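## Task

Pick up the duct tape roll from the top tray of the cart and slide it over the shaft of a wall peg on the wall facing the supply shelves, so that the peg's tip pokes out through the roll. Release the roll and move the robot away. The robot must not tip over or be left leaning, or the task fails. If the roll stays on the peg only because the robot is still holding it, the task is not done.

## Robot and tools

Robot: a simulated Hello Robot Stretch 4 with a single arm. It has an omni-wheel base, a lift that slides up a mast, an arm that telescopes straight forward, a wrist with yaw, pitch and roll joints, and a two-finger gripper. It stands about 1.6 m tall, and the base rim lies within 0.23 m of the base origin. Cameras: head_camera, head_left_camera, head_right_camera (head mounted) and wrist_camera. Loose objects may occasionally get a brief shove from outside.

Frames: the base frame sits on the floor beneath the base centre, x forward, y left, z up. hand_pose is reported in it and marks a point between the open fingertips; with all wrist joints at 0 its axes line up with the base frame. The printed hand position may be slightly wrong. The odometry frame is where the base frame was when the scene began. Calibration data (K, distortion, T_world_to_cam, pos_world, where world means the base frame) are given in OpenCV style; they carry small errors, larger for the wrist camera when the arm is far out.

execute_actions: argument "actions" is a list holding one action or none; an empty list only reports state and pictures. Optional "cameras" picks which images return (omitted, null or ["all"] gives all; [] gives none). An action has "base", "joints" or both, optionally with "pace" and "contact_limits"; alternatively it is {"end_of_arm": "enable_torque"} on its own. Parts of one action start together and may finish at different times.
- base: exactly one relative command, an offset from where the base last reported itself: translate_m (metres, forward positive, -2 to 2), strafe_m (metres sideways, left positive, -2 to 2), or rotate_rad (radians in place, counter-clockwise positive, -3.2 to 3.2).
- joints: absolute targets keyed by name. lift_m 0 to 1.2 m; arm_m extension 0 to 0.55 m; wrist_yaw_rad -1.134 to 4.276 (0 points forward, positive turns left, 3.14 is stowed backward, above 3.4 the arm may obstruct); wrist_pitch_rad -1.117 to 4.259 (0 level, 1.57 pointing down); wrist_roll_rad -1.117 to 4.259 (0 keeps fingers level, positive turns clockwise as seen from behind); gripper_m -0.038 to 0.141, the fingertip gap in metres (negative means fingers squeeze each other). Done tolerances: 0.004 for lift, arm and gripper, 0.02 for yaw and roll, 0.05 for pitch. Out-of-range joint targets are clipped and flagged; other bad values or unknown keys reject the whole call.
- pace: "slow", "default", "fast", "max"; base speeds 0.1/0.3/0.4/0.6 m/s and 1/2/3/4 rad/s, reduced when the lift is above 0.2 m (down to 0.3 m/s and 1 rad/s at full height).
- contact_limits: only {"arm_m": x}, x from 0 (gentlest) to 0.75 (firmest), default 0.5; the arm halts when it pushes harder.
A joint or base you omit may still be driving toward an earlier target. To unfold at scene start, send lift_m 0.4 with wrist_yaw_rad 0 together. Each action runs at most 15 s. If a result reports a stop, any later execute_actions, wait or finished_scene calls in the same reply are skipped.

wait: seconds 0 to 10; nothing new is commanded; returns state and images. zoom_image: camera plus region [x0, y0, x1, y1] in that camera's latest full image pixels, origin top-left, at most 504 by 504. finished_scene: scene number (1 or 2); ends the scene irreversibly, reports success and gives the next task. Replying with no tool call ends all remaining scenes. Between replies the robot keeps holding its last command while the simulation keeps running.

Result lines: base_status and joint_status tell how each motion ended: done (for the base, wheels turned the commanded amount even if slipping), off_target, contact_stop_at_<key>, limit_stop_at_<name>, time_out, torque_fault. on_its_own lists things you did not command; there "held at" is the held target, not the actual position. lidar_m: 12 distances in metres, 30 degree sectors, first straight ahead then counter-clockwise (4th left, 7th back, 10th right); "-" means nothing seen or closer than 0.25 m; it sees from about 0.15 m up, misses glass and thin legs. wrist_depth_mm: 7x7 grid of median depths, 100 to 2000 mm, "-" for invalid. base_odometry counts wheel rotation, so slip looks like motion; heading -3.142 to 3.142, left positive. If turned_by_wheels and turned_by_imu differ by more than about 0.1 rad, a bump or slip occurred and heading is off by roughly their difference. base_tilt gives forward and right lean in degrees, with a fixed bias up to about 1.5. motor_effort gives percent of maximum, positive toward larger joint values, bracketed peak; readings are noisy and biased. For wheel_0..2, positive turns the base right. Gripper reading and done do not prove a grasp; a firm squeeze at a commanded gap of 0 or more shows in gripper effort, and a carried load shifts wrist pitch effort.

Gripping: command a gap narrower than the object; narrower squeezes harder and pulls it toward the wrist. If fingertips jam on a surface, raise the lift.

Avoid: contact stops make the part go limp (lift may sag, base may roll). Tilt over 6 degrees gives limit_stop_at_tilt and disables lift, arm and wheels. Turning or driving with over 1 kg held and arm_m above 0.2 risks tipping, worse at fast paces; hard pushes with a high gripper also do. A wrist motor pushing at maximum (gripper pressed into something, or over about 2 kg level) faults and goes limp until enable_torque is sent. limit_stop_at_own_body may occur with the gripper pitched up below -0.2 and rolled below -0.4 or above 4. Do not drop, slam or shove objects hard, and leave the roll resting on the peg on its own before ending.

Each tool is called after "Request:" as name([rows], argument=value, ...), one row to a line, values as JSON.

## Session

Request:
execute_actions(actions=[])

Scene clock: 0.00 s.
base_odometry: x=+0.000 y=+0.000 heading=+0.000 (m, m, rad; odometry frame)
turned_by_wheels: +0.000 (rad since the last result)
turned_by_imu: +0.000 (rad since the last result)
base_tilt: forward=-0.8 right=-0.8 (deg)
lidar_m: 2.36 2.52 1.71 1.70 2.01 1.76 1.76 1.94 1.29 1.30 1.69 2.49
base_status: not commanded
joint_positions: lift_m=+0.155 arm_m=-0.002 wrist_yaw_rad=+3.077 wrist_pitch_rad=-0.007 wrist_roll_rad=+0.020 gripper_m=+0.057
joint_status: not commanded
motor_effort: lift_m=+21 arm_m=-1 wrist_yaw_rad=+1 wrist_pitch_rad=-9 wrist_roll_rad=+0 gripper_m=+1 wheel_0=+0 wheel_1=-1 wheel_2=+0 (%)
hand_pose: x=-0.1136 y=+0.1059 z=+0.3355 quat_wxyz=(+0.032, +0.004, +0.010, +0.999) (m; base frame)
wrist_depth_mm: - 141 - - - - - / 105 138 - - - - - / 112 143 248 - - - - / 142 215 - - - - - / 1863 1921 1708 1863 1808 1808 - / 1118 1098 960 1060 200 1182 1182 / 798 759 854 - 809 768 831
pictures: head_camera, head_left_camera, head_right_camera, wrist_camera
camera_calibration (this result's frames):
wrist_camera: T_world_to_cam=[[0.054658, 0.998499, -0.00336966, -0.100961], [0.0388631, -0.00549949, -0.999229, 0.380171], [-0.997749, 0.0544849, -0.0391053, 0.131455], [0, 0, 0, 1]] pos_world=[0.121902, 0.0957375, 0.384678]
Images, in order (width x height): head_camera 420x560, head_left_camera 420x672, head_right_camera 420x672, wrist_camera 616x392.

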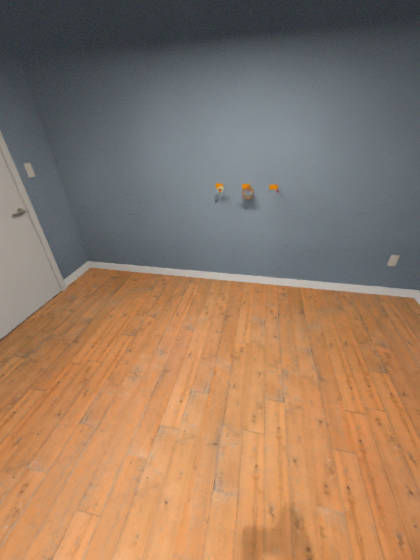

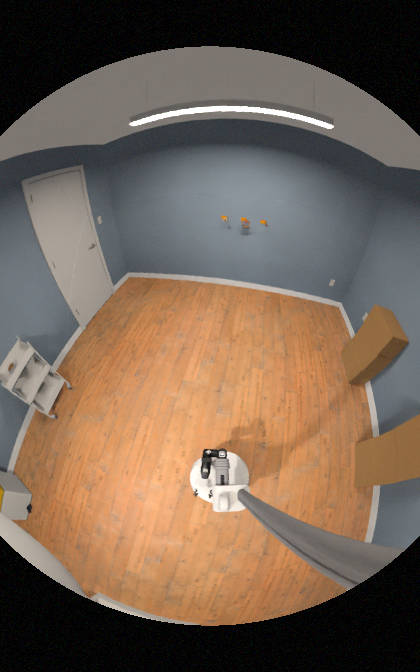

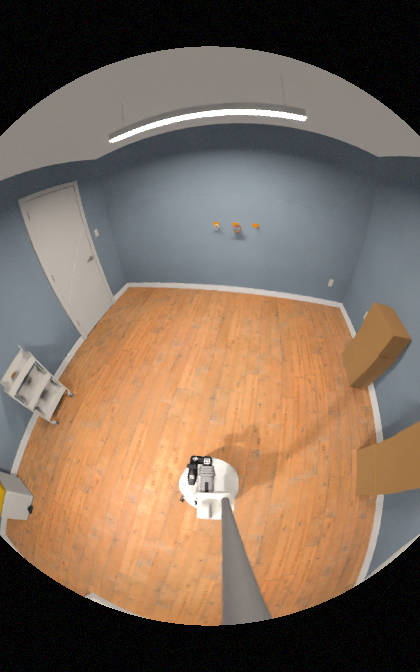

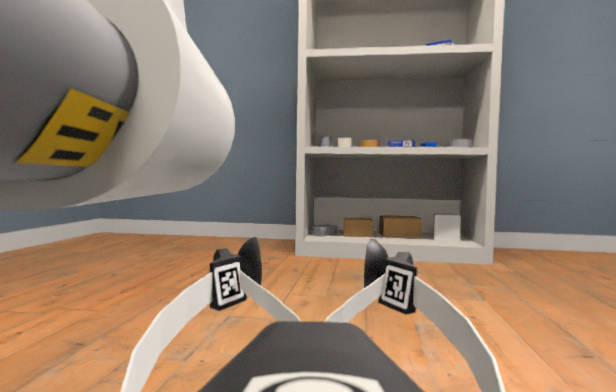

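Request:
execute_actions([
  {"base":{"rotate_rad":1.44},"joints":{"lift_m":1.1,"wrist_yaw_rad":0,"wrist_pitch_rad":1.57,"gripper_m":0.14}},
])

Scene clock: 2.73 s.
base_odometry: x=+0.000 y=+0.000 heading=+1.439 (m, m, rad; odometry frame)
turned_by_wheels: +1.439 (rad since the last result)
turned_by_imu: +1.472 (rad since the last result)
base_tilt: forward=-0.9 right=-0.7 (deg)
lidar_m: 1.72 2.01 1.80 1.73 2.12 1.65 1.31 1.68 2.51 2.33 2.70 1.74
base_status: done
joint_positions: lift_m=+0.171 arm_m=-0.002 wrist_yaw_rad=+2.702 wrist_pitch_rad=+0.371 wrist_roll_rad=+0.020 gripper_m=+0.140
joint_status: lift_m limit_stop_at_own_body (moved +0.016 of +0.945); wrist_yaw_rad limit_stop_at_own_body (moved -0.375 of -3.077); wrist_pitch_rad limit_stop_at_own_body (moved +0.379 of +1.577); the others done
on_its_own: wrist_yaw_rad is held at +2.702, not at your +0.000, since a limit_stop_at_own_body; wrist_pitch_rad is held at +0.369, not at your +1.570, since a limit_stop_at_own_body; lift_m is slack since a limit_stop_at_own_body (your +1.100 is given up); arm_m is slack since a limit_stop_at_own_body
motor_effort: lift_m=+21(25) arm_m=+0(1) wrist_yaw_rad=+1(5) wrist_pitch_rad=-9(9) wrist_roll_rad=+0(0) gripper_m=-1(6) wheel_0=-5(9) wheel_1=-5(6) wheel_2=-3(9) (%)
hand_pose: x=-0.0375 y=+0.1935 z=+0.2445 quat_wxyz=(+0.216, -0.178, +0.050, +0.959) (m; base frame)
wrist_depth_mm: 1138 1205 1576 1661 1863 - - / 1182 1281 1661 1756 1921 - - / 1229 1281 1308 1336 1336 1336 1336 / 891 891 891 904 917 904 904 / 683 286 683 683 691 699 699 / 240 231 223 232 517 517 564 / 201 201 208 - 466 469 473
pictures: head_camera, head_left_camera, head_right_camera, wrist_camera
camera_calibration (this result's frames):
wrist_camera: T_world_to_cam=[[0.41814, 0.908357, -0.00681089, -0.161002], [0.366016, -0.175339, -0.913941, 0.311097], [-0.831379, 0.379663, -0.405789, 0.232075], [0, 0, 0, 1]] pos_world=[0.146397, 0.112685, 0.377401]
Images, in order (width x height): head_camera 420x560, head_left_camera 420x672, head_right_camera 420x672, wrist_camera 616x392.

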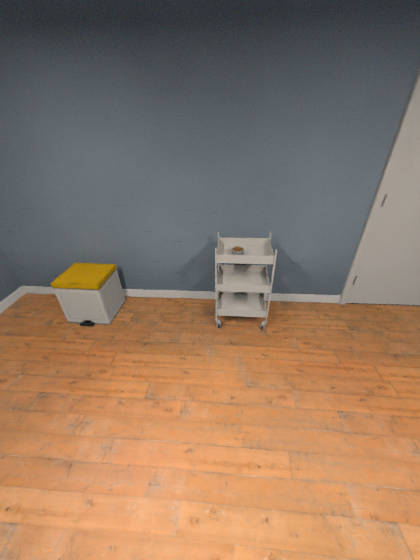

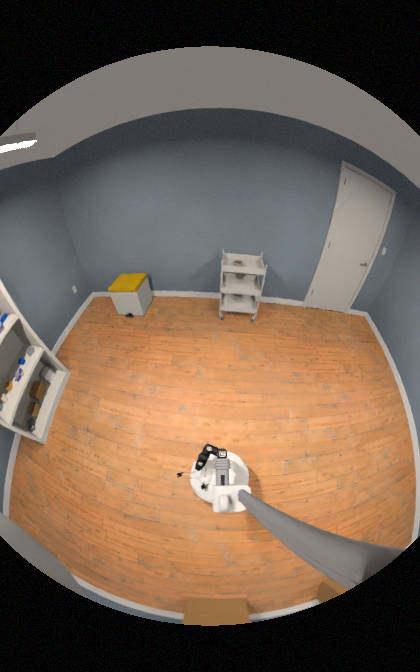

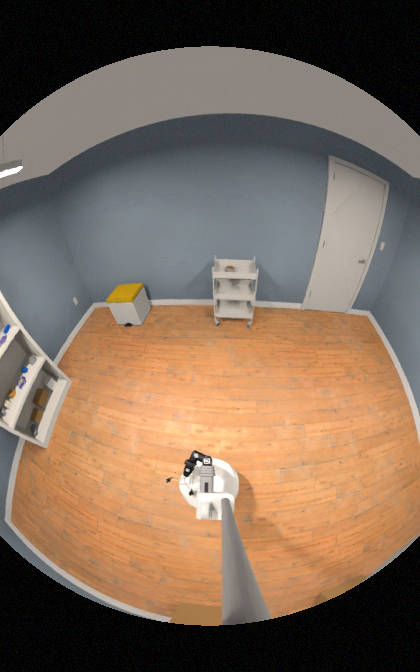

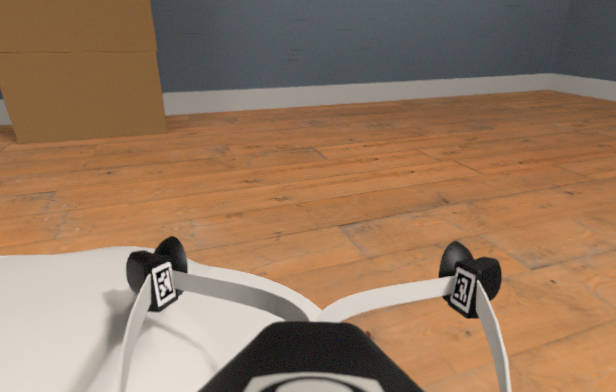

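Request:
execute_actions([
  {"joints":{"lift_m":0.5,"wrist_pitch_rad":0,"wrist_yaw_rad":2.7},"base":{"translate_m":0.95}},
], cameras=[])

Request:
execute_actions([
  {"joints":{"lift_m":1.1,"wrist_yaw_rad":0},"base":{"strafe_m":-0.09}},
], cameras=["head_camera"])

Request:
execute_actions([
  {"joints":{"arm_m":0.45,"wrist_pitch_rad":1.57}},
], cameras=["head_camera","wrist_camera"])

Scene clock: 8.90 s.
base_odometry: x=+0.124 y=+0.942 heading=+1.440 (m, m, rad; odometry frame)
turned_by_wheels: +0.001 (rad since the last result)
turned_by_imu: -0.004 (rad since the last result)
base_tilt: forward=-0.8 right=-0.8 (deg)
lidar_m: 0.77 1.25 1.27 1.71 1.83 2.61 2.25 2.54 2.53 2.56 1.61 0.80
base_status: done
joint_positions: lift_m=+0.500 arm_m=-0.002 wrist_yaw_rad=+2.700 wrist_pitch_rad=+0.002 wrist_roll_rad=+0.020 gripper_m=+0.140
joint_status: all done
on_its_own: arm_m is slack since a limit_stop_at_own_body
motor_effort: lift_m=+25(26) arm_m=+0(0) wrist_yaw_rad=+0(1) wrist_pitch_rad=-9(13) wrist_roll_rad=-1(1) gripper_m=-1(3) wheel_0=+6(10) wheel_1=+5(7) wheel_2=-3(11) (%)
hand_pose: x=-0.0549 y=+0.2023 z=+0.6772 quat_wxyz=(+0.219, +0.001, +0.010, +0.976) (m; base frame)
wrist_depth_mm: - - - - - - 1708 / - - - - - - 1756 / - - - - - - 1756 / - - - - - - 1756 / - - - - - - 1756 / - 1863 1756 167 1808 1808 1808 / 1430 1464 1537 - 1499 1499 1499
pictures: none
No camera images: the call's "cameras" was empty. Leave "cameras" out to get every camera's image.

Scene clock: 12.17 s.
base_odometry: x=+0.213 y=+0.930 heading=+1.440 (m, m, rad; odometry frame)
turned_by_wheels: +0.000 (rad since the last result)
turned_by_imu: +0.000 (rad since the last result)
base_tilt: forward=-0.9 right=-0.7 (deg)
lidar_m: 0.75 1.27 1.33 1.82 1.90 2.61 2.25 2.51 2.44 2.47 1.57 0.75
base_status: done
joint_positions: lift_m=+1.100 arm_m=-0.002 wrist_yaw_rad=+0.000 wrist_pitch_rad=+0.002 wrist_roll_rad=+0.020 gripper_m=+0.140
joint_status: all done
on_its_own: arm_m is slack since a limit_stop_at_own_body
motor_effort: lift_m=+25(26) arm_m=+0(0) wrist_yaw_rad=-1(7) wrist_pitch_rad=-9(9) wrist_roll_rad=-1(0) gripper_m=+1(2) wheel_0=+4(13) wheel_1=-3(13) wheel_2=+0(3) (%)
hand_pose: x=+0.4572 y=-0.0873 z=+1.2772 quat_wxyz=(+1.000, +0.010, +0.001, +0.000) (m; base frame)
wrist_depth_mm: 976 960 946 931 904 891 878 / 976 960 946 946 917 904 891 / 1008 976 960 946 931 904 891 / 1008 976 976 960 931 917 904 / 1008 991 976 960 931 917 904 / 1008 1008 991 167 960 917 917 / 1042 1008 1008 - 946 946 931
pictures: head_camera
Images, in order (width x height): head_camera 420x560.

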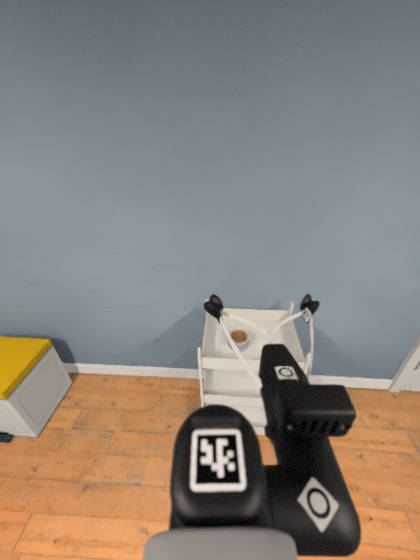

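Scene clock: 14.57 s.
base_odometry: x=+0.213 y=+0.930 heading=+1.440 (m, m, rad; odometry frame)
turned_by_wheels: +0.000 (rad since the last result)
turned_by_imu: +0.000 (rad since the last result)
base_tilt: forward=-0.9 right=-0.7 (deg)
lidar_m: 0.75 1.26 1.33 1.82 1.92 2.65 2.26 2.49 2.43 2.48 1.57 0.77
base_status: not commanded
joint_positions: lift_m=+1.100 arm_m=+0.449 wrist_yaw_rad=+0.000 wrist_pitch_rad=+1.570 wrist_roll_rad=+0.020 gripper_m=+0.140
joint_status: all done
motor_effort: lift_m=+25(25) arm_m=+4(8) wrist_yaw_rad=+1(0) wrist_pitch_rad=-2(1) wrist_roll_rad=-1(1) gripper_m=-1(0) wheel_0=+4(4) wheel_1=-3(3) wheel_2=+0(0) (%)
hand_pose: x=+0.6204 y=-0.0874 z=+0.9894 quat_wxyz=(+0.707, +0.007, +0.707, -0.007) (m; base frame)
wrist_depth_mm: 1182 1182 539 539 535 535 1060 / 1182 1205 544 539 539 544 1160 / 1205 1205 1182 1205 1078 1182 1182 / 1205 1205 1205 1205 1182 1205 1182 / 1229 1229 1205 1205 1205 1205 1205 / 1255 1229 1229 167 1205 1229 1229 / 1255 1255 1255 - 1229 1229 1229
pictures: head_camera, wrist_camera
camera_calibration (this result's frames):
wrist_camera: T_world_to_cam=[[-0.00330475, -0.999945, -0.00993, -0.0781278], [-0.998953, 0.00284801, 0.0456638, 0.614781], [-0.045633, 0.0100705, -0.998908, 1.25497], [0, 0, 0, 1]] pos_world=[0.671147, -0.0925126, 1.22475]
Images, in order (width x height): head_camera 420x560, wrist_camera 616x392.

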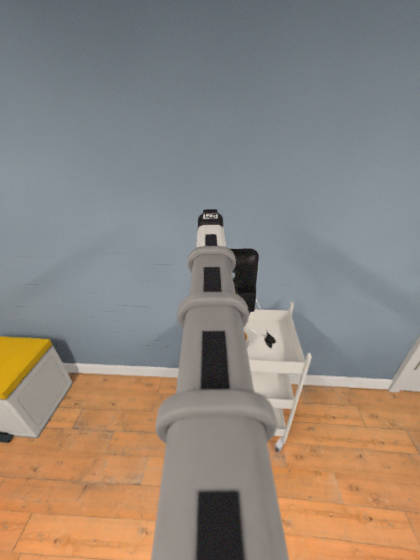

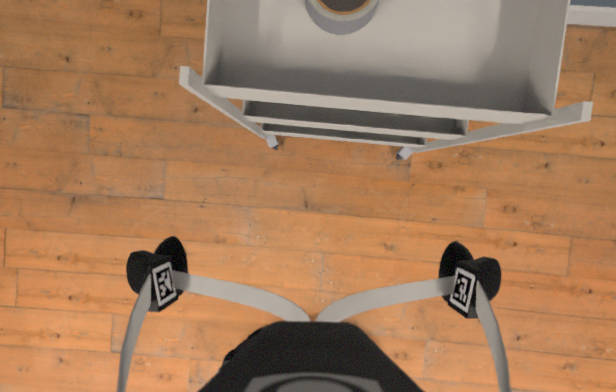

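Request:
execute_actions([
  {"base":{"rotate_rad":-0.07}},
], cameras=[])

Request:
execute_actions([
  {"base":{"strafe_m":0.027},"joints":{"arm_m":0.54}},
], cameras=[])

Request:
execute_actions([
  {"base":{"translate_m":0.19},"joints":{"lift_m":0.92}},
], cameras=["wrist_camera"])

Scene clock: 17.53 s.
base_odometry: x=+0.213 y=+0.930 heading=+1.371 (m, m, rad; odometry frame)
turned_by_wheels: -0.069 (rad since the last result)
turned_by_imu: -0.070 (rad since the last result)
base_tilt: forward=-0.8 right=-0.8 (deg)
lidar_m: 0.75 1.23 1.30 1.80 1.85 2.69 2.27 2.48 2.51 2.40 1.64 0.79
base_status: done
joint_positions: lift_m=+1.100 arm_m=+0.449 wrist_yaw_rad=+0.000 wrist_pitch_rad=+1.570 wrist_roll_rad=+0.020 gripper_m=+0.140
joint_status: not commanded
motor_effort: lift_m=+25(25) arm_m=+4(4) wrist_yaw_rad=+0(0) wrist_pitch_rad=-2(2) wrist_roll_rad=-1(1) gripper_m=+1(1) wheel_0=+5(9) wheel_1=+5(12) wheel_2=+3(7) (%)
hand_pose: x=+0.6204 y=-0.0874 z=+0.9894 quat_wxyz=(+0.707, +0.007, +0.707, -0.007) (m; base frame)
wrist_depth_mm: 1182 1160 539 535 535 535 1160 / 1205 1182 544 539 539 535 1182 / 1205 1205 1182 1182 1205 1182 1182 / 1205 1205 1205 1205 1205 1205 1205 / 1229 1205 1205 1229 1205 1205 1182 / 1229 1255 1229 167 1229 1205 1229 / 1255 1255 1255 - 1229 1229 1205
pictures: none
No camera images: the call's "cameras" was empty. Leave "cameras" out to get every camera's image.

Scene clock: 18.77 s.
base_odometry: x=+0.187 y=+0.935 heading=+1.371 (m, m, rad; odometry frame)
turned_by_wheels: +0.000 (rad since the last result)
turned_by_imu: +0.000 (rad since the last result)
base_tilt: forward=-0.8 right=-0.7 (deg)
lidar_m: 0.74 1.24 1.29 1.78 1.84 2.70 2.26 2.52 2.51 2.47 1.63 0.77
base_status: done
joint_positions: lift_m=+1.100 arm_m=+0.539 wrist_yaw_rad=+0.000 wrist_pitch_rad=+1.570 wrist_roll_rad=+0.020 gripper_m=+0.140
joint_status: all done
motor_effort: lift_m=+25(25) arm_m=+4(6) wrist_yaw_rad=+1(0) wrist_pitch_rad=-2(3) wrist_roll_rad=-1(1) gripper_m=-2(3) wheel_0=+0(12) wheel_1=+2(14) wheel_2=+0(3) (%)
hand_pose: x=+0.7103 y=-0.0874 z=+0.9894 quat_wxyz=(+0.707, +0.007, +0.707, -0.007) (m; base frame)
wrist_depth_mm: 1160 1138 539 535 535 535 1098 / 1182 1182 544 539 539 539 1160 / 1205 1205 549 549 544 539 1182 / 1205 1229 1205 1205 1205 1182 1182 / 1229 1205 1205 1205 1205 1205 1182 / 1229 1229 1229 167 1229 1205 1229 / 1229 1229 1229 - 1229 1229 1229
pictures: none
No camera images: the call's "cameras" was empty. Leave "cameras" out to get every camera's image.

Scene clock: 20.80 s.
base_odometry: x=+0.225 y=+1.121 heading=+1.371 (m, m, rad; odometry frame)
turned_by_wheels: +0.001 (rad since the last result)
turned_by_imu: +0.000 (rad since the last result)
base_tilt: forward=-0.9 right=-0.7 (deg)
lidar_m: 0.57 1.04 1.20 1.84 1.81 2.88 2.46 2.69 2.59 2.50 1.42 0.60
base_status: done
joint_positions: lift_m=+0.920 arm_m=+0.539 wrist_yaw_rad=+0.000 wrist_pitch_rad=+1.570 wrist_roll_rad=+0.020 gripper_m=+0.140
joint_status: all done
motor_effort: lift_m=+17(23) arm_m=+4(5) wrist_yaw_rad=+1(0) wrist_pitch_rad=-3(2) wrist_roll_rad=+0(0) gripper_m=+0(0) wheel_0=+4(10) wheel_1=+6(9) wheel_2=-1(13) (%)
hand_pose: x=+0.7104 y=-0.0874 z=+0.8101 quat_wxyz=(+0.707, +0.007, +0.707, -0.007) (m; base frame)
wrist_depth_mm: 668 349 366 364 364 362 362 / 1008 364 366 368 366 364 364 / 1025 373 370 370 368 368 366 / 1042 375 373 373 370 370 370 / 1042 343 377 375 375 373 373 / 1060 349 382 167 379 375 377 / 1060 357 382 - 375 375 373
pictures: wrist_camera
camera_calibration (this result's frames):
wrist_camera: T_world_to_cam=[[-0.00341168, -0.999945, -0.00992959, -0.0795357], [-0.998947, 0.00295364, 0.045783, 0.712763], [-0.0457512, 0.0100753, -0.998902, 1.08001], [0, 0, 0, 1]] pos_world=[0.761153, -0.092518, 1.0454]
Images, in order (width x height): wrist_camera 616x392.

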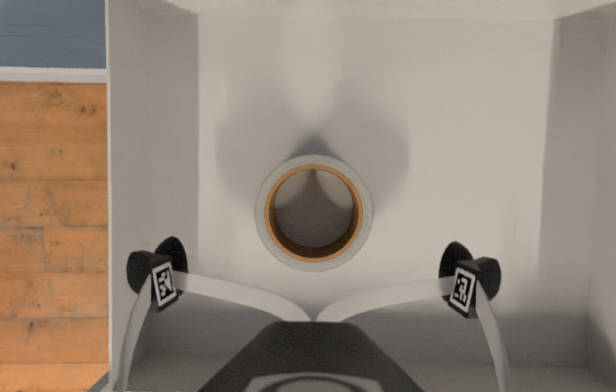

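Request:
execute_actions([
  {"base":{"translate_m":0.024},"joints":{"lift_m":0.805},"pace":"slow"},
], cameras=["wrist_camera"])

Request:
execute_actions([
  {"joints":{"gripper_m":0.05}},
], cameras=[])

Request:
execute_actions([
  {"joints":{"lift_m":1.0}},
], cameras=["wrist_camera"])

Request:
execute_actions([
  {"joints":{"arm_m":0.05,"wrist_pitch_rad":0,"lift_m":0.9},"base":{"rotate_rad":-1.535}},
])

Scene clock: 23.60 s.
base_odometry: x=+0.229 y=+1.144 heading=+1.372 (m, m, rad; odometry frame)
turned_by_wheels: +0.001 (rad since the last result)
turned_by_imu: +0.001 (rad since the last result)
base_tilt: forward=-0.8 right=-0.7 (deg)
lidar_m: 0.54 1.03 1.18 1.79 1.81 2.92 2.48 2.70 2.55 2.48 1.35 0.56
base_status: done
joint_positions: lift_m=+0.805 arm_m=+0.539 wrist_yaw_rad=+0.000 wrist_pitch_rad=+1.570 wrist_roll_rad=+0.020 gripper_m=+0.140
joint_status: all done
motor_effort: lift_m=+17(17) arm_m=+4(4) wrist_yaw_rad=+1(1) wrist_pitch_rad=-3(3) wrist_roll_rad=-1(0) gripper_m=+0(5) wheel_0=+5(5) wheel_1=+6(10) wheel_2=-4(9) (%)
hand_pose: x=+0.7104 y=-0.0874 z=+0.6951 quat_wxyz=(+0.707, +0.007, +0.707, -0.007) (m; base frame)
wrist_depth_mm: 229 254 254 252 251 250 250 / 229 256 255 255 254 253 253 / 230 258 258 256 256 255 254 / 232 260 260 258 258 257 257 / 234 263 260 260 260 259 258 / 234 265 247 167 215 260 262 / 236 268 267 - 265 264 263
pictures: wrist_camera
camera_calibration (this result's frames):
wrist_camera: T_world_to_cam=[[-0.00341191, -0.999945, -0.00992959, -0.0806772], [-0.998947, 0.00295387, 0.045783, 0.71803], [-0.0457512, 0.0100753, -0.998902, 0.965154], [0, 0, 0, 1]] pos_world=[0.761156, -0.092518, 0.93042]
Images, in order (width x height): wrist_camera 616x392.

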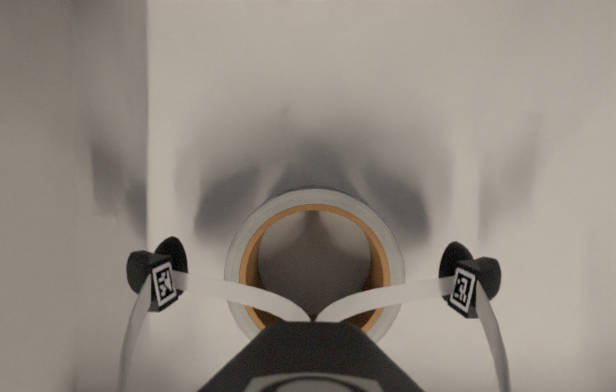

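Scene clock: 25.50 s.
base_odometry: x=+0.229 y=+1.144 heading=+1.372 (m, m, rad; odometry frame)
turned_by_wheels: +0.000 (rad since the last result)
turned_by_imu: +0.000 (rad since the last result)
base_tilt: forward=-0.9 right=-0.8 (deg)
lidar_m: 0.52 1.03 1.20 1.85 1.81 2.89 2.46 2.71 2.53 2.50 1.38 0.58
base_status: not commanded
joint_positions: lift_m=+0.805 arm_m=+0.539 wrist_yaw_rad=+0.000 wrist_pitch_rad=+1.570 wrist_roll_rad=+0.020 gripper_m=+0.050
joint_status: all done
motor_effort: lift_m=+17(17) arm_m=+4(4) wrist_yaw_rad=+0(0) wrist_pitch_rad=-2(2) wrist_roll_rad=-1(0) gripper_m=-22(24) wheel_0=+5(5) wheel_1=+6(7) wheel_2=-4(4) (%)
hand_pose: x=+0.7104 y=-0.0874 z=+0.6950 quat_wxyz=(+0.707, +0.007, +0.707, -0.007) (m; base frame)
wrist_depth_mm: 229 254 252 252 251 250 250 / 229 257 255 254 253 253 252 / 230 257 257 256 256 254 254 / 232 260 259 257 257 257 255 / 232 263 213 260 217 259 258 / 234 264 200 263 200 185 260 / 236 267 267 - 264 263 263
pictures: none
No camera images: the call's "cameras" was empty. Leave "cameras" out to get every camera's image.

Scene clock: 27.40 s.
base_odometry: x=+0.229 y=+1.144 heading=+1.372 (m, m, rad; odometry frame)
turned_by_wheels: +0.000 (rad since the last result)
turned_by_imu: +0.000 (rad since the last result)
base_tilt: forward=-0.8 right=-0.8 (deg)
lidar_m: 0.52 0.99 1.18 1.86 1.85 2.89 2.47 2.72 2.51 2.50 1.40 0.57
base_status: not commanded
joint_positions: lift_m=+1.000 arm_m=+0.539 wrist_yaw_rad=+0.000 wrist_pitch_rad=+1.570 wrist_roll_rad=+0.020 gripper_m=+0.050
joint_status: all done
motor_effort: lift_m=+26(26) arm_m=+4(4) wrist_yaw_rad=+1(0) wrist_pitch_rad=-3(2) wrist_roll_rad=+0(1) gripper_m=-22(19) wheel_0=+5(6) wheel_1=+6(6) wheel_2=-4(4) (%)
hand_pose: x=+0.7104 y=-0.0874 z=+0.8893 quat_wxyz=(+0.707, +0.007, +0.707, -0.007) (m; base frame)
wrist_depth_mm: 603 521 544 539 530 530 530 / 1008 866 445 442 442 439 410 / 1118 1098 449 445 445 445 442 / 1118 1118 452 449 452 449 449 / 1138 1138 213 455 217 449 445 / 1138 404 200 455 200 185 455 / 1138 1138 439 - 445 449 442
pictures: wrist_camera
camera_calibration (this result's frames):
wrist_camera: T_world_to_cam=[[-0.00341184, -0.999945, -0.00992959, -0.0787485], [-0.998947, 0.00295381, 0.0457829, 0.709141], [-0.045751, 0.0100753, -0.998902, 1.15918], [0, 0, 0, 1]] pos_world=[0.761159, -0.092518, 1.12466]
Images, in order (width x height): wrist_camera 616x392.

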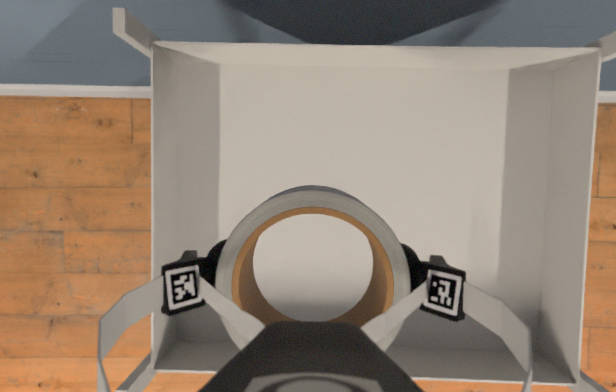

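Scene clock: 29.90 s.
base_odometry: x=+0.229 y=+1.144 heading=-0.162 (m, m, rad; odometry frame)
turned_by_wheels: -1.534 (rad since the last result)
turned_by_imu: -1.569 (rad since the last result)
base_tilt: forward=-0.8 right=-0.7 (deg)
lidar_m: 2.49 1.31 0.56 0.53 1.01 1.21 1.81 1.85 2.86 2.47 2.69 2.52
base_status: done
joint_positions: lift_m=+0.900 arm_m=+0.051 wrist_yaw_rad=+0.000 wrist_pitch_rad=+0.004 wrist_roll_rad=+0.020 gripper_m=+0.050
joint_status: all done
motor_effort: lift_m=+18(23) arm_m=-4(8) wrist_yaw_rad=+2(3) wrist_pitch_rad=-14(18) wrist_roll_rad=+0(1) gripper_m=-17(23) wheel_0=+4(10) wheel_1=+5(11) wheel_2=+2(11) (%)
hand_pose: x=+0.5101 y=-0.0875 z=+1.0773 quat_wxyz=(+1.000, +0.010, +0.002, +0.000) (m; base frame)
wrist_depth_mm: 1430 - - - - - - / 1430 - - - - - - / 1430 - - - - - - / 1430 - - - - - - / 1430 - 212 - 218 - - / 1464 1756 200 - 200 185 - / 1464 - - - - - -
pictures: head_camera, head_left_camera, head_right_camera, wrist_camera
camera_calibration (this result's frames):
wrist_camera: T_world_to_cam=[[0.00960291, -0.999948, -0.0034813, -0.091241], [-0.0507928, 0.00298919, -0.998705, 1.14201], [0.998663, 0.0097673, -0.0507615, -0.216471], [0, 0, 0, 1]] pos_world=[0.275064, -0.0925355, 1.12922]
Images, in order (width x height): head_camera 420x560, head_left_camera 420x672, head_right_camera 420x672, wrist_camera 616x392.

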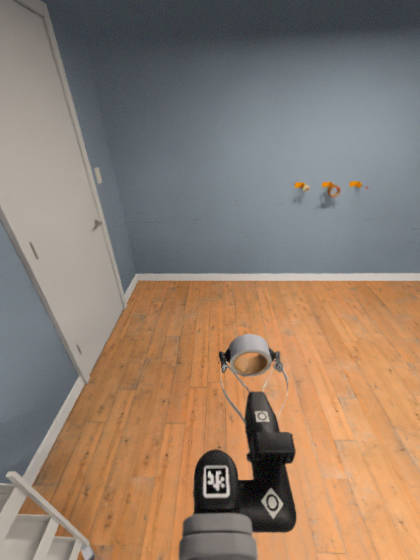

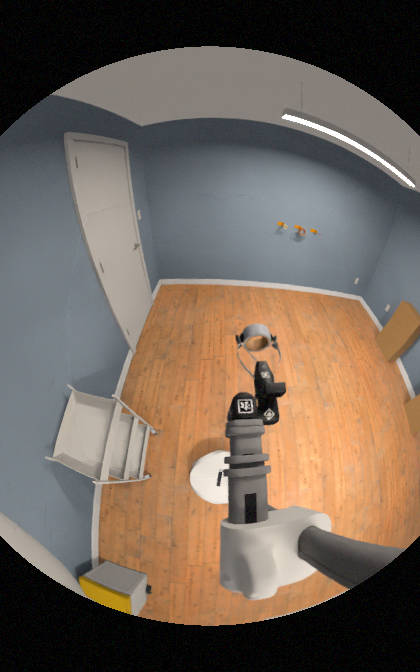

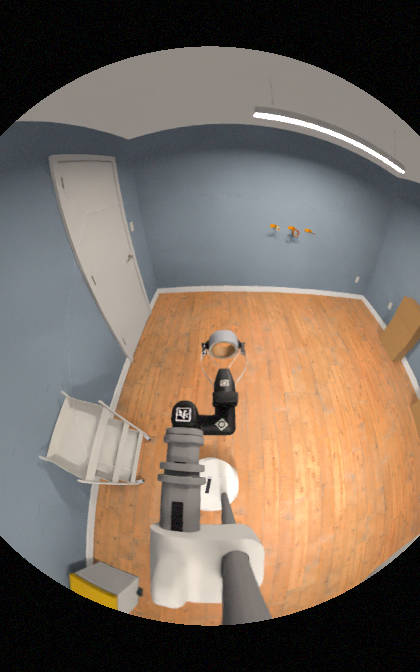

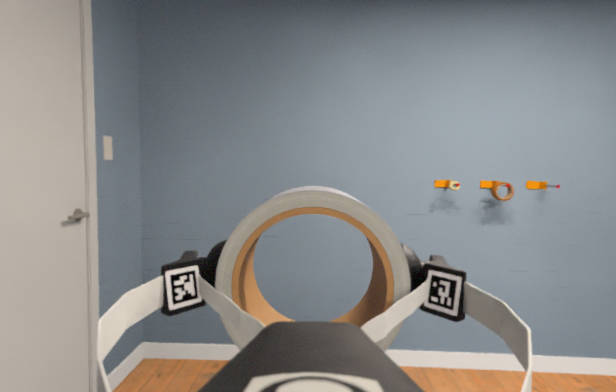

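Request:
execute_actions([
  {"base":{"strafe_m":-1.04}},
], cameras=[])

Request:
execute_actions([
  {"base":{"translate_m":1.0}},
], cameras=["wrist_camera","head_camera"])

Scene clock: 35.47 s.
base_odometry: x=+0.062 y=+0.118 heading=-0.162 (m, m, rad; odometry frame)
turned_by_wheels: +0.000 (rad since the last result)
turned_by_imu: +0.000 (rad since the last result)
base_tilt: forward=-0.9 right=-0.8 (deg)
lidar_m: 2.32 2.60 2.08 1.59 1.95 1.86 1.79 2.35 1.82 1.42 1.76 2.55
base_status: done
joint_positions: lift_m=+0.900 arm_m=+0.051 wrist_yaw_rad=+0.000 wrist_pitch_rad=+0.004 wrist_roll_rad=+0.020 gripper_m=+0.050
joint_status: not commanded
motor_effort: lift_m=+18(18) arm_m=-4(4) wrist_yaw_rad=+1(1) wrist_pitch_rad=-15(15) wrist_roll_rad=-1(0) gripper_m=-19(22) wheel_0=+4(14) wheel_1=-3(15) wheel_2=+0(3) (%)
hand_pose: x=+0.5101 y=-0.0875 z=+1.0772 quat_wxyz=(+1.000, +0.010, +0.002, +0.000) (m; base frame)
wrist_depth_mm: - - - - - - - / - - - - - - - / - - - - - - - / - - - - - - - / - - 212 - 218 - - / - - 200 - 199 185 - / - - - - - - -
pictures: none
No camera images: the call's "cameras" was empty. Leave "cameras" out to get every camera's image.

Scene clock: 40.27 s.
base_odometry: x=+1.048 y=-0.043 heading=-0.162 (m, m, rad; odometry frame)
turned_by_wheels: +0.001 (rad since the last result)
turned_by_imu: -0.005 (rad since the last result)
base_tilt: forward=-0.8 right=-0.9 (deg)
lidar_m: 1.32 1.56 2.00 1.96 1.71 2.63 2.87 2.46 1.64 1.45 1.56 1.53
base_status: done
joint_positions: lift_m=+0.900 arm_m=+0.051 wrist_yaw_rad=+0.000 wrist_pitch_rad=+0.004 wrist_roll_rad=+0.020 gripper_m=+0.050
joint_status: not commanded
motor_effort: lift_m=+18(18) arm_m=-4(4) wrist_yaw_rad=+1(0) wrist_pitch_rad=-14(14) wrist_roll_rad=-1(1) gripper_m=-21(23) wheel_0=+4(8) wheel_1=+4(7) wheel_2=-1(11) (%)
hand_pose: x=+0.5101 y=-0.0874 z=+1.0772 quat_wxyz=(+1.000, +0.010, +0.002, +0.000) (m; base frame)
wrist_depth_mm: 1160 1160 1160 1138 1138 1118 1118 / 1160 1160 1182 1160 1160 1138 1138 / 1182 1182 1182 1160 1160 1138 1138 / 1205 1182 1182 1160 1182 1160 1160 / 1205 1205 213 1182 218 1160 1160 / 1229 1205 200 1182 200 185 1182 / 1255 1229 1205 - 1229 1182 1205
pictures: head_camera, wrist_camera
camera_calibration (this result's frames):
wrist_camera: T_world_to_cam=[[0.0100198, -0.999944, -0.00348097, -0.0913335], [-0.0507587, 0.00296805, -0.998707, 1.14194], [0.998661, 0.0101835, -0.0507261, -0.216467], [0, 0, 0, 1]] pos_world=[0.275056, -0.0925133, 1.12917]
Images, in order (width x height): head_camera 420x560, wrist_camera 616x392.

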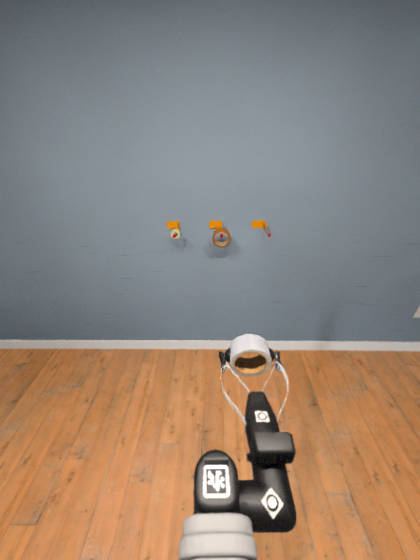

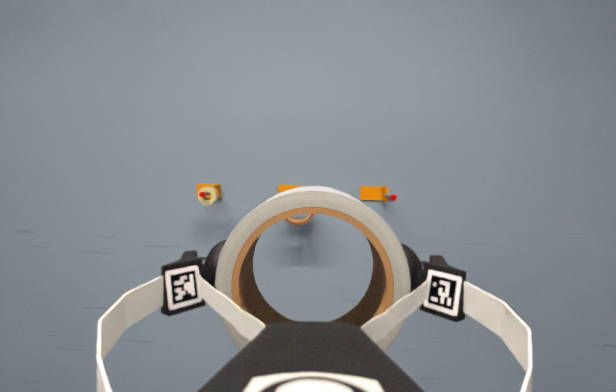

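Request:
execute_actions([
  {"base":{"strafe_m":-0.21}},
], cameras=[])

Request:
execute_actions([
  {"base":{"translate_m":0.62}},
], cameras=["wrist_camera","head_camera"])

Scene clock: 43.03 s.
base_odometry: x=+1.015 y=-0.250 heading=-0.162 (m, m, rad; odometry frame)
turned_by_wheels: +0.000 (rad since the last result)
turned_by_imu: +0.000 (rad since the last result)
base_tilt: forward=-0.9 right=-0.7 (deg)
lidar_m: 1.30 1.38 2.16 2.17 1.91 2.76 2.88 2.15 1.46 1.25 1.33 1.51
base_status: done
joint_positions: lift_m=+0.900 arm_m=+0.051 wrist_yaw_rad=+0.000 wrist_pitch_rad=+0.004 wrist_roll_rad=+0.020 gripper_m=+0.050
joint_status: not commanded
motor_effort: lift_m=+18(18) arm_m=-4(4) wrist_yaw_rad=+1(1) wrist_pitch_rad=-14(15) wrist_roll_rad=-1(1) gripper_m=-19(22) wheel_0=+3(13) wheel_1=-5(12) wheel_2=+0(1) (%)
hand_pose: x=+0.5101 y=-0.0874 z=+1.0772 quat_wxyz=(+1.000, +0.010, +0.002, +0.000) (m; base frame)
wrist_depth_mm: 1160 1160 1138 1138 1118 1138 1118 / 1182 1160 1160 1138 1160 1138 1138 / 1205 1182 1160 1160 1138 1138 1138 / 1205 1182 1182 1182 1160 1160 1138 / 1205 1205 213 1182 218 1182 1160 / 1229 1205 200 1182 200 185 1160 / 1229 1229 1205 - 1182 1205 1182
pictures: none
No camera images: the call's "cameras" was empty. Leave "cameras" out to get every camera's image.

Scene clock: 46.60 s.
base_odometry: x=+1.626 y=-0.349 heading=-0.161 (m, m, rad; odometry frame)
turned_by_wheels: +0.000 (rad since the last result)
turned_by_imu: -0.002 (rad since the last result)
base_tilt: forward=-0.8 right=-0.7 (deg)
lidar_m: 0.53 0.74 1.24 2.14 2.22 3.19 4.05 1.83 1.33 1.29 1.18 0.85
base_status: done
joint_positions: lift_m=+0.900 arm_m=+0.051 wrist_yaw_rad=+0.000 wrist_pitch_rad=+0.004 wrist_roll_rad=+0.020 gripper_m=+0.050
joint_status: not commanded
motor_effort: lift_m=+18(18) arm_m=-4(4) wrist_yaw_rad=+0(0) wrist_pitch_rad=-15(15) wrist_roll_rad=-1(1) gripper_m=-19(17) wheel_0=+5(10) wheel_1=+3(9) wheel_2=-2(15) (%)
hand_pose: x=+0.5101 y=-0.0874 z=+1.0772 quat_wxyz=(+1.000, +0.010, +0.002, +0.000) (m; base frame)
wrist_depth_mm: 554 549 544 544 539 539 535 / 564 554 554 554 544 544 539 / 564 559 559 559 549 544 544 / 574 564 559 554 559 554 549 / 574 569 213 564 217 559 554 / 580 424 200 569 200 185 559 / 585 585 580 - 574 569 569
pictures: head_camera, wrist_camera
camera_calibration (this result's frames):
wrist_camera: T_world_to_cam=[[0.00990044, -0.999945, -0.00348089, -0.0913071], [-0.0507545, 0.00297406, -0.998707, 1.14194], [0.998662, 0.0100643, -0.0507223, -0.216472], [0, 0, 0, 1]] pos_world=[0.275045, -0.0925197, 1.12917]
Images, in order (width x height): head_camera 420x560, wrist_camera 616x392.

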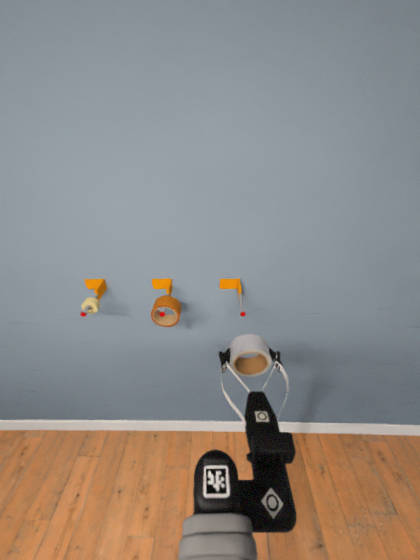

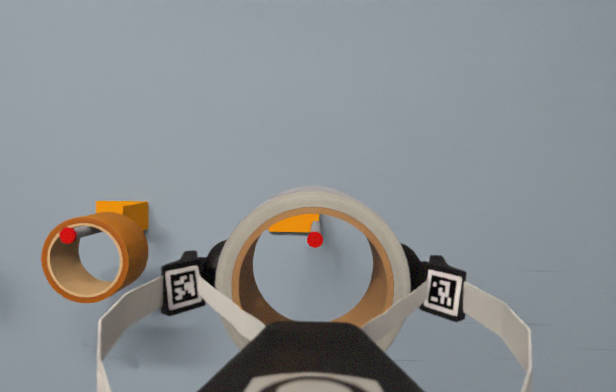

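Request:
execute_actions([
  {"joints":{"arm_m":0.2,"lift_m":0.882},"pace":"slow","contact_limits":{"arm_m":0.15}},
], cameras=["wrist_camera"])

Scene clock: 50.23 s.
base_odometry: x=+1.626 y=-0.349 heading=-0.161 (m, m, rad; odometry frame)
turned_by_wheels: +0.000 (rad since the last result)
turned_by_imu: +0.000 (rad since the last result)
base_tilt: forward=-1.0 right=-0.8 (deg)
lidar_m: 0.68 0.73 1.23 2.14 2.17 3.19 4.07 1.84 1.32 1.28 1.18 0.83
base_status: not commanded
joint_positions: lift_m=+0.882 arm_m=+0.199 wrist_yaw_rad=+0.000 wrist_pitch_rad=+0.004 wrist_roll_rad=+0.020 gripper_m=+0.050
joint_status: all done
motor_effort: lift_m=+17(18) arm_m=+5(6) wrist_yaw_rad=+0(1) wrist_pitch_rad=-15(14) wrist_roll_rad=-1(0) gripper_m=-23(18) wheel_0=+5(5) wheel_1=+3(3) wheel_2=-2(2) (%)
contact_limits: arm_m 0.15
hand_pose: x=+0.6586 y=-0.0874 z=+1.0593 quat_wxyz=(+1.000, +0.010, +0.002, +0.000) (m; base frame)
wrist_depth_mm: 410 407 402 402 399 397 394 / 413 410 407 404 402 399 397 / 415 415 413 410 404 402 399 / 415 418 415 407 410 407 404 / 303 424 213 415 218 413 410 / 427 424 200 421 200 185 413 / 433 430 430 - 421 421 418
pictures: wrist_camera
camera_calibration (this result's frames):
wrist_camera: T_world_to_cam=[[0.00989861, -0.999945, -0.00348093, -0.0928385], [-0.0507547, 0.00297419, -0.998707, 1.13158], [0.998662, 0.0100625, -0.0507225, -0.365634], [0, 0, 0, 1]] pos_world=[0.423497, -0.0925198, 1.11125]
Images, in order (width x height): wrist_camera 616x392.

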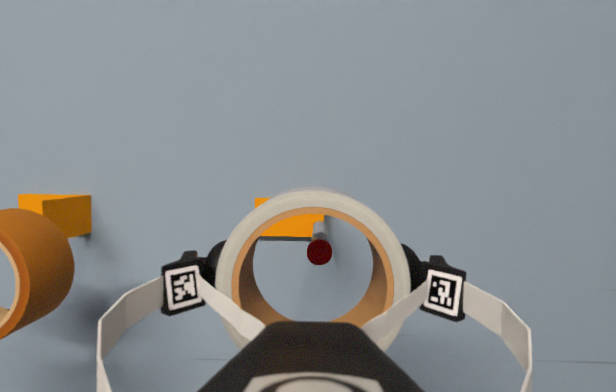

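Request:
execute_actions([
  {"joints":{"arm_m":0.30,"lift_m":0.872},"pace":"slow","contact_limits":{"arm_m":0.15}},
], cameras=["wrist_camera","head_camera"])

Scene clock: 53.10 s.
base_odometry: x=+1.626 y=-0.349 heading=-0.161 (m, m, rad; odometry frame)
turned_by_wheels: +0.000 (rad since the last result)
turned_by_imu: +0.000 (rad since the last result)
base_tilt: forward=-0.9 right=-0.8 (deg)
lidar_m: 0.68 0.73 1.24 2.09 2.23 3.18 4.06 1.84 1.33 1.28 1.16 0.88
base_status: not commanded
joint_positions: lift_m=+0.872 arm_m=+0.299 wrist_yaw_rad=-0.001 wrist_pitch_rad=+0.004 wrist_roll_rad=+0.020 gripper_m=+0.050
joint_status: all done
motor_effort: lift_m=+17(18) arm_m=+6(8) wrist_yaw_rad=+2(2) wrist_pitch_rad=-16(16) wrist_roll_rad=-1(1) gripper_m=-17(22) wheel_0=+5(5) wheel_1=+3(3) wheel_2=-2(2) (%)
contact_limits: arm_m 0.15
hand_pose: x=+0.7583 y=-0.0876 z=+1.0493 quat_wxyz=(+1.000, +0.010, +0.002, +0.000) (m; base frame)
wrist_depth_mm: 310 307 306 304 303 301 300 / 314 312 310 307 306 303 301 / 317 315 312 310 307 306 304 / 320 319 314 204 310 310 309 / 324 320 211 309 212 312 312 / 327 322 200 246 201 185 314 / 330 325 325 - 320 319 317
pictures: head_camera, wrist_camera
camera_calibration (this result's frames):
wrist_camera: T_world_to_cam=[[0.00918057, -0.999952, -0.0034817, -0.0935232], [-0.0508363, 0.00301062, -0.998702, 1.1267], [0.998665, 0.00934565, -0.0508062, -0.465747], [0, 0, 0, 1]] pos_world=[0.523261, -0.0925581, 1.10125]
Images, in order (width x height): head_camera 420x560, wrist_camera 616x392.

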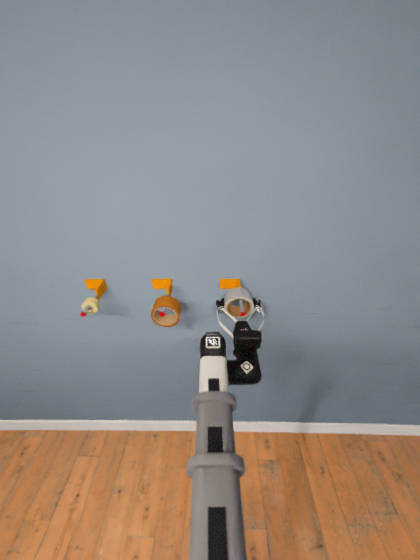

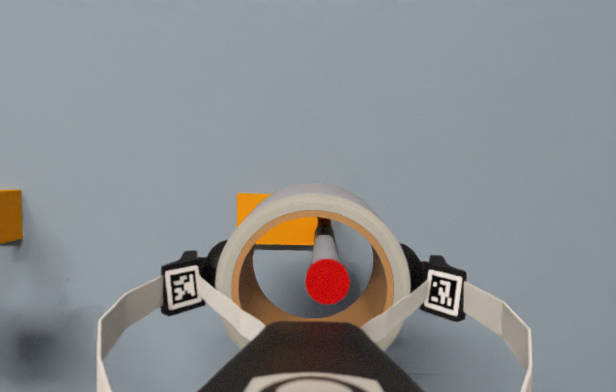

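Request:
execute_actions([
  {"joints":{"lift_m":0.86},"pace":"slow"},
], cameras=["wrist_camera"])

Request:
execute_actions([
  {"joints":{"gripper_m":0.14}},
], cameras=[])

Request:
execute_actions([
  {"joints":{"arm_m":0.0},"base":{"translate_m":-0.3}},
], cameras=["wrist_camera","head_camera"])

Scene clock: 55.03 s.
base_odometry: x=+1.626 y=-0.349 heading=-0.161 (m, m, rad; odometry frame)
turned_by_wheels: +0.000 (rad since the last result)
turned_by_imu: +0.000 (rad since the last result)
base_tilt: forward=-0.8 right=-0.8 (deg)
lidar_m: 0.68 0.71 1.23 2.13 2.20 3.18 4.04 1.87 1.29 1.29 1.17 0.87
base_status: not commanded
joint_positions: lift_m=+0.860 arm_m=+0.299 wrist_yaw_rad=-0.001 wrist_pitch_rad=+0.003 wrist_roll_rad=+0.020 gripper_m=+0.050
joint_status: all done
motor_effort: lift_m=+17(16) arm_m=+5(5) wrist_yaw_rad=+3(2) wrist_pitch_rad=-10(14) wrist_roll_rad=-1(1) gripper_m=-20(21) wheel_0=+5(5) wheel_1=+3(4) wheel_2=-2(2) (%)
hand_pose: x=+0.7584 y=-0.0877 z=+1.0378 quat_wxyz=(+1.000, +0.010, +0.001, +0.000) (m; base frame)
wrist_depth_mm: 310 309 309 304 303 301 298 / 314 312 310 309 306 304 303 / 317 314 312 310 309 306 306 / 319 319 315 198 310 309 309 / 322 320 212 317 211 312 310 / 327 324 200 319 202 185 314 / 330 327 325 - 320 319 317
pictures: wrist_camera
camera_calibration (this result's frames):
wrist_camera: T_world_to_cam=[[0.00912002, -0.999952, -0.00346698, -0.093552], [-0.0493296, 0.003013, -0.998778, 1.11413], [0.998741, 0.0092799, -0.0492998, -0.467993], [0, 0, 0, 1]] pos_world=[0.523217, -0.0925615, 1.08938]
Images, in order (width x height): wrist_camera 616x392.

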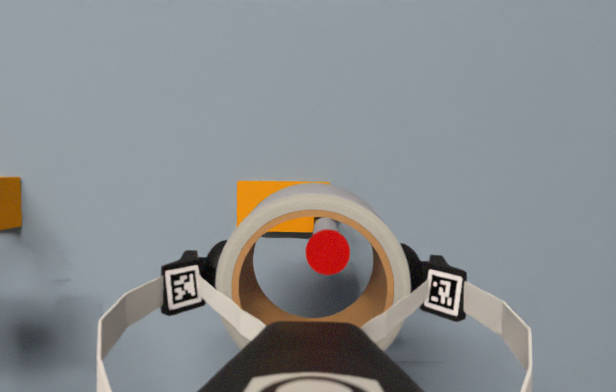

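Scene clock: 56.93 s.
base_odometry: x=+1.626 y=-0.349 heading=-0.161 (m, m, rad; odometry frame)
turned_by_wheels: +0.000 (rad since the last result)
turned_by_imu: +0.000 (rad since the last result)
base_tilt: forward=-0.7 right=-0.7 (deg)
lidar_m: 0.70 0.72 1.25 2.14 2.18 3.20 4.04 1.83 1.30 1.28 1.18 0.88
base_status: not commanded
joint_positions: lift_m=+0.860 arm_m=+0.299 wrist_yaw_rad=+0.000 wrist_pitch_rad=+0.002 wrist_roll_rad=+0.020 gripper_m=+0.140
joint_status: all done
motor_effort: lift_m=+17(17) arm_m=+5(5) wrist_yaw_rad=+2(5) wrist_pitch_rad=-8(10) wrist_roll_rad=+0(1) gripper_m=+0(18) wheel_0=+5(5) wheel_1=+3(3) wheel_2=-2(2) (%)
hand_pose: x=+0.7586 y=-0.0875 z=+1.0380 quat_wxyz=(+1.000, +0.010, +0.001, +0.000) (m; base frame)
wrist_depth_mm: 310 307 307 304 303 300 298 / 314 310 309 307 306 303 301 / 317 315 314 310 309 307 304 / 319 319 315 214 312 310 307 / 324 319 319 307 239 310 310 / 325 324 198 167 198 314 314 / 329 329 325 - 319 319 315
pictures: none
No camera images: the call's "cameras" was empty. Leave "cameras" out to get every camera's image.

Scene clock: 59.40 s.
base_odometry: x=+1.331 y=-0.301 heading=-0.162 (m, m, rad; odometry frame)
turned_by_wheels: -0.001 (rad since the last result)
turned_by_imu: +0.002 (rad since the last result)
base_tilt: forward=-0.8 right=-0.7 (deg)
lidar_m: 1.01 1.06 1.69 2.16 2.06 3.02 3.23 1.75 1.31 1.26 1.59 1.16
base_status: done
joint_positions: lift_m=+0.860 arm_m=+0.001 wrist_yaw_rad=+0.000 wrist_pitch_rad=+0.002 wrist_roll_rad=+0.020 gripper_m=+0.140
joint_status: all done
motor_effort: lift_m=+17(17) arm_m=-4(4) wrist_yaw_rad=+0(1) wrist_pitch_rad=-10(10) wrist_roll_rad=-1(1) gripper_m=+1(0) wheel_0=-6(10) wheel_1=-4(10) wheel_2=+1(13) (%)
hand_pose: x=+0.4602 y=-0.0875 z=+1.0379 quat_wxyz=(+1.000, +0.010, +0.001, +0.000) (m; base frame)
wrist_depth_mm: 904 891 891 878 878 866 854 / 917 904 891 891 878 878 878 / 904 917 904 891 891 878 878 / 931 917 917 904 904 891 891 / 931 917 917 917 904 891 891 / 946 931 931 167 917 904 904 / 946 946 931 - 917 904 917
pictures: head_camera, wrist_camera
camera_calibration (this result's frames):
wrist_camera: T_world_to_cam=[[0.0097568, -0.999946, -0.00346213, -0.0909461], [-0.0488452, 0.00298157, -0.998802, 1.09936], [0.998759, 0.00991422, -0.0488135, -0.170598], [0, 0, 0, 1]] pos_world=[0.224972, -0.0925277, 1.0894]
Images, in order (width x height): head_camera 420x560, wrist_camera 616x392.

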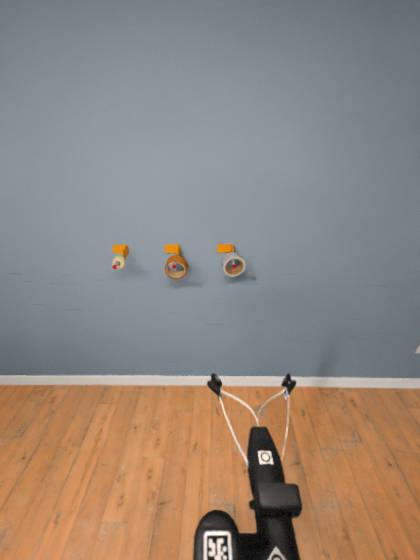

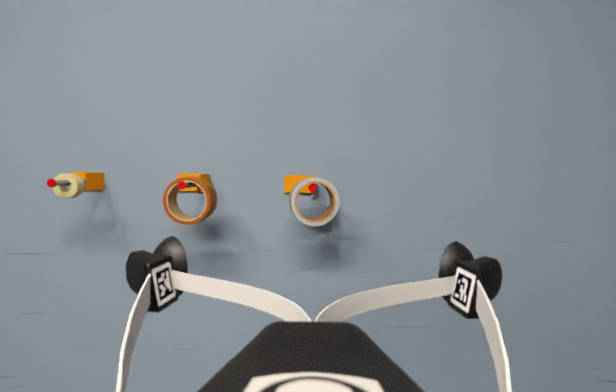

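Request:
finished_scene(scene=2)

The scene is finished: the task was done.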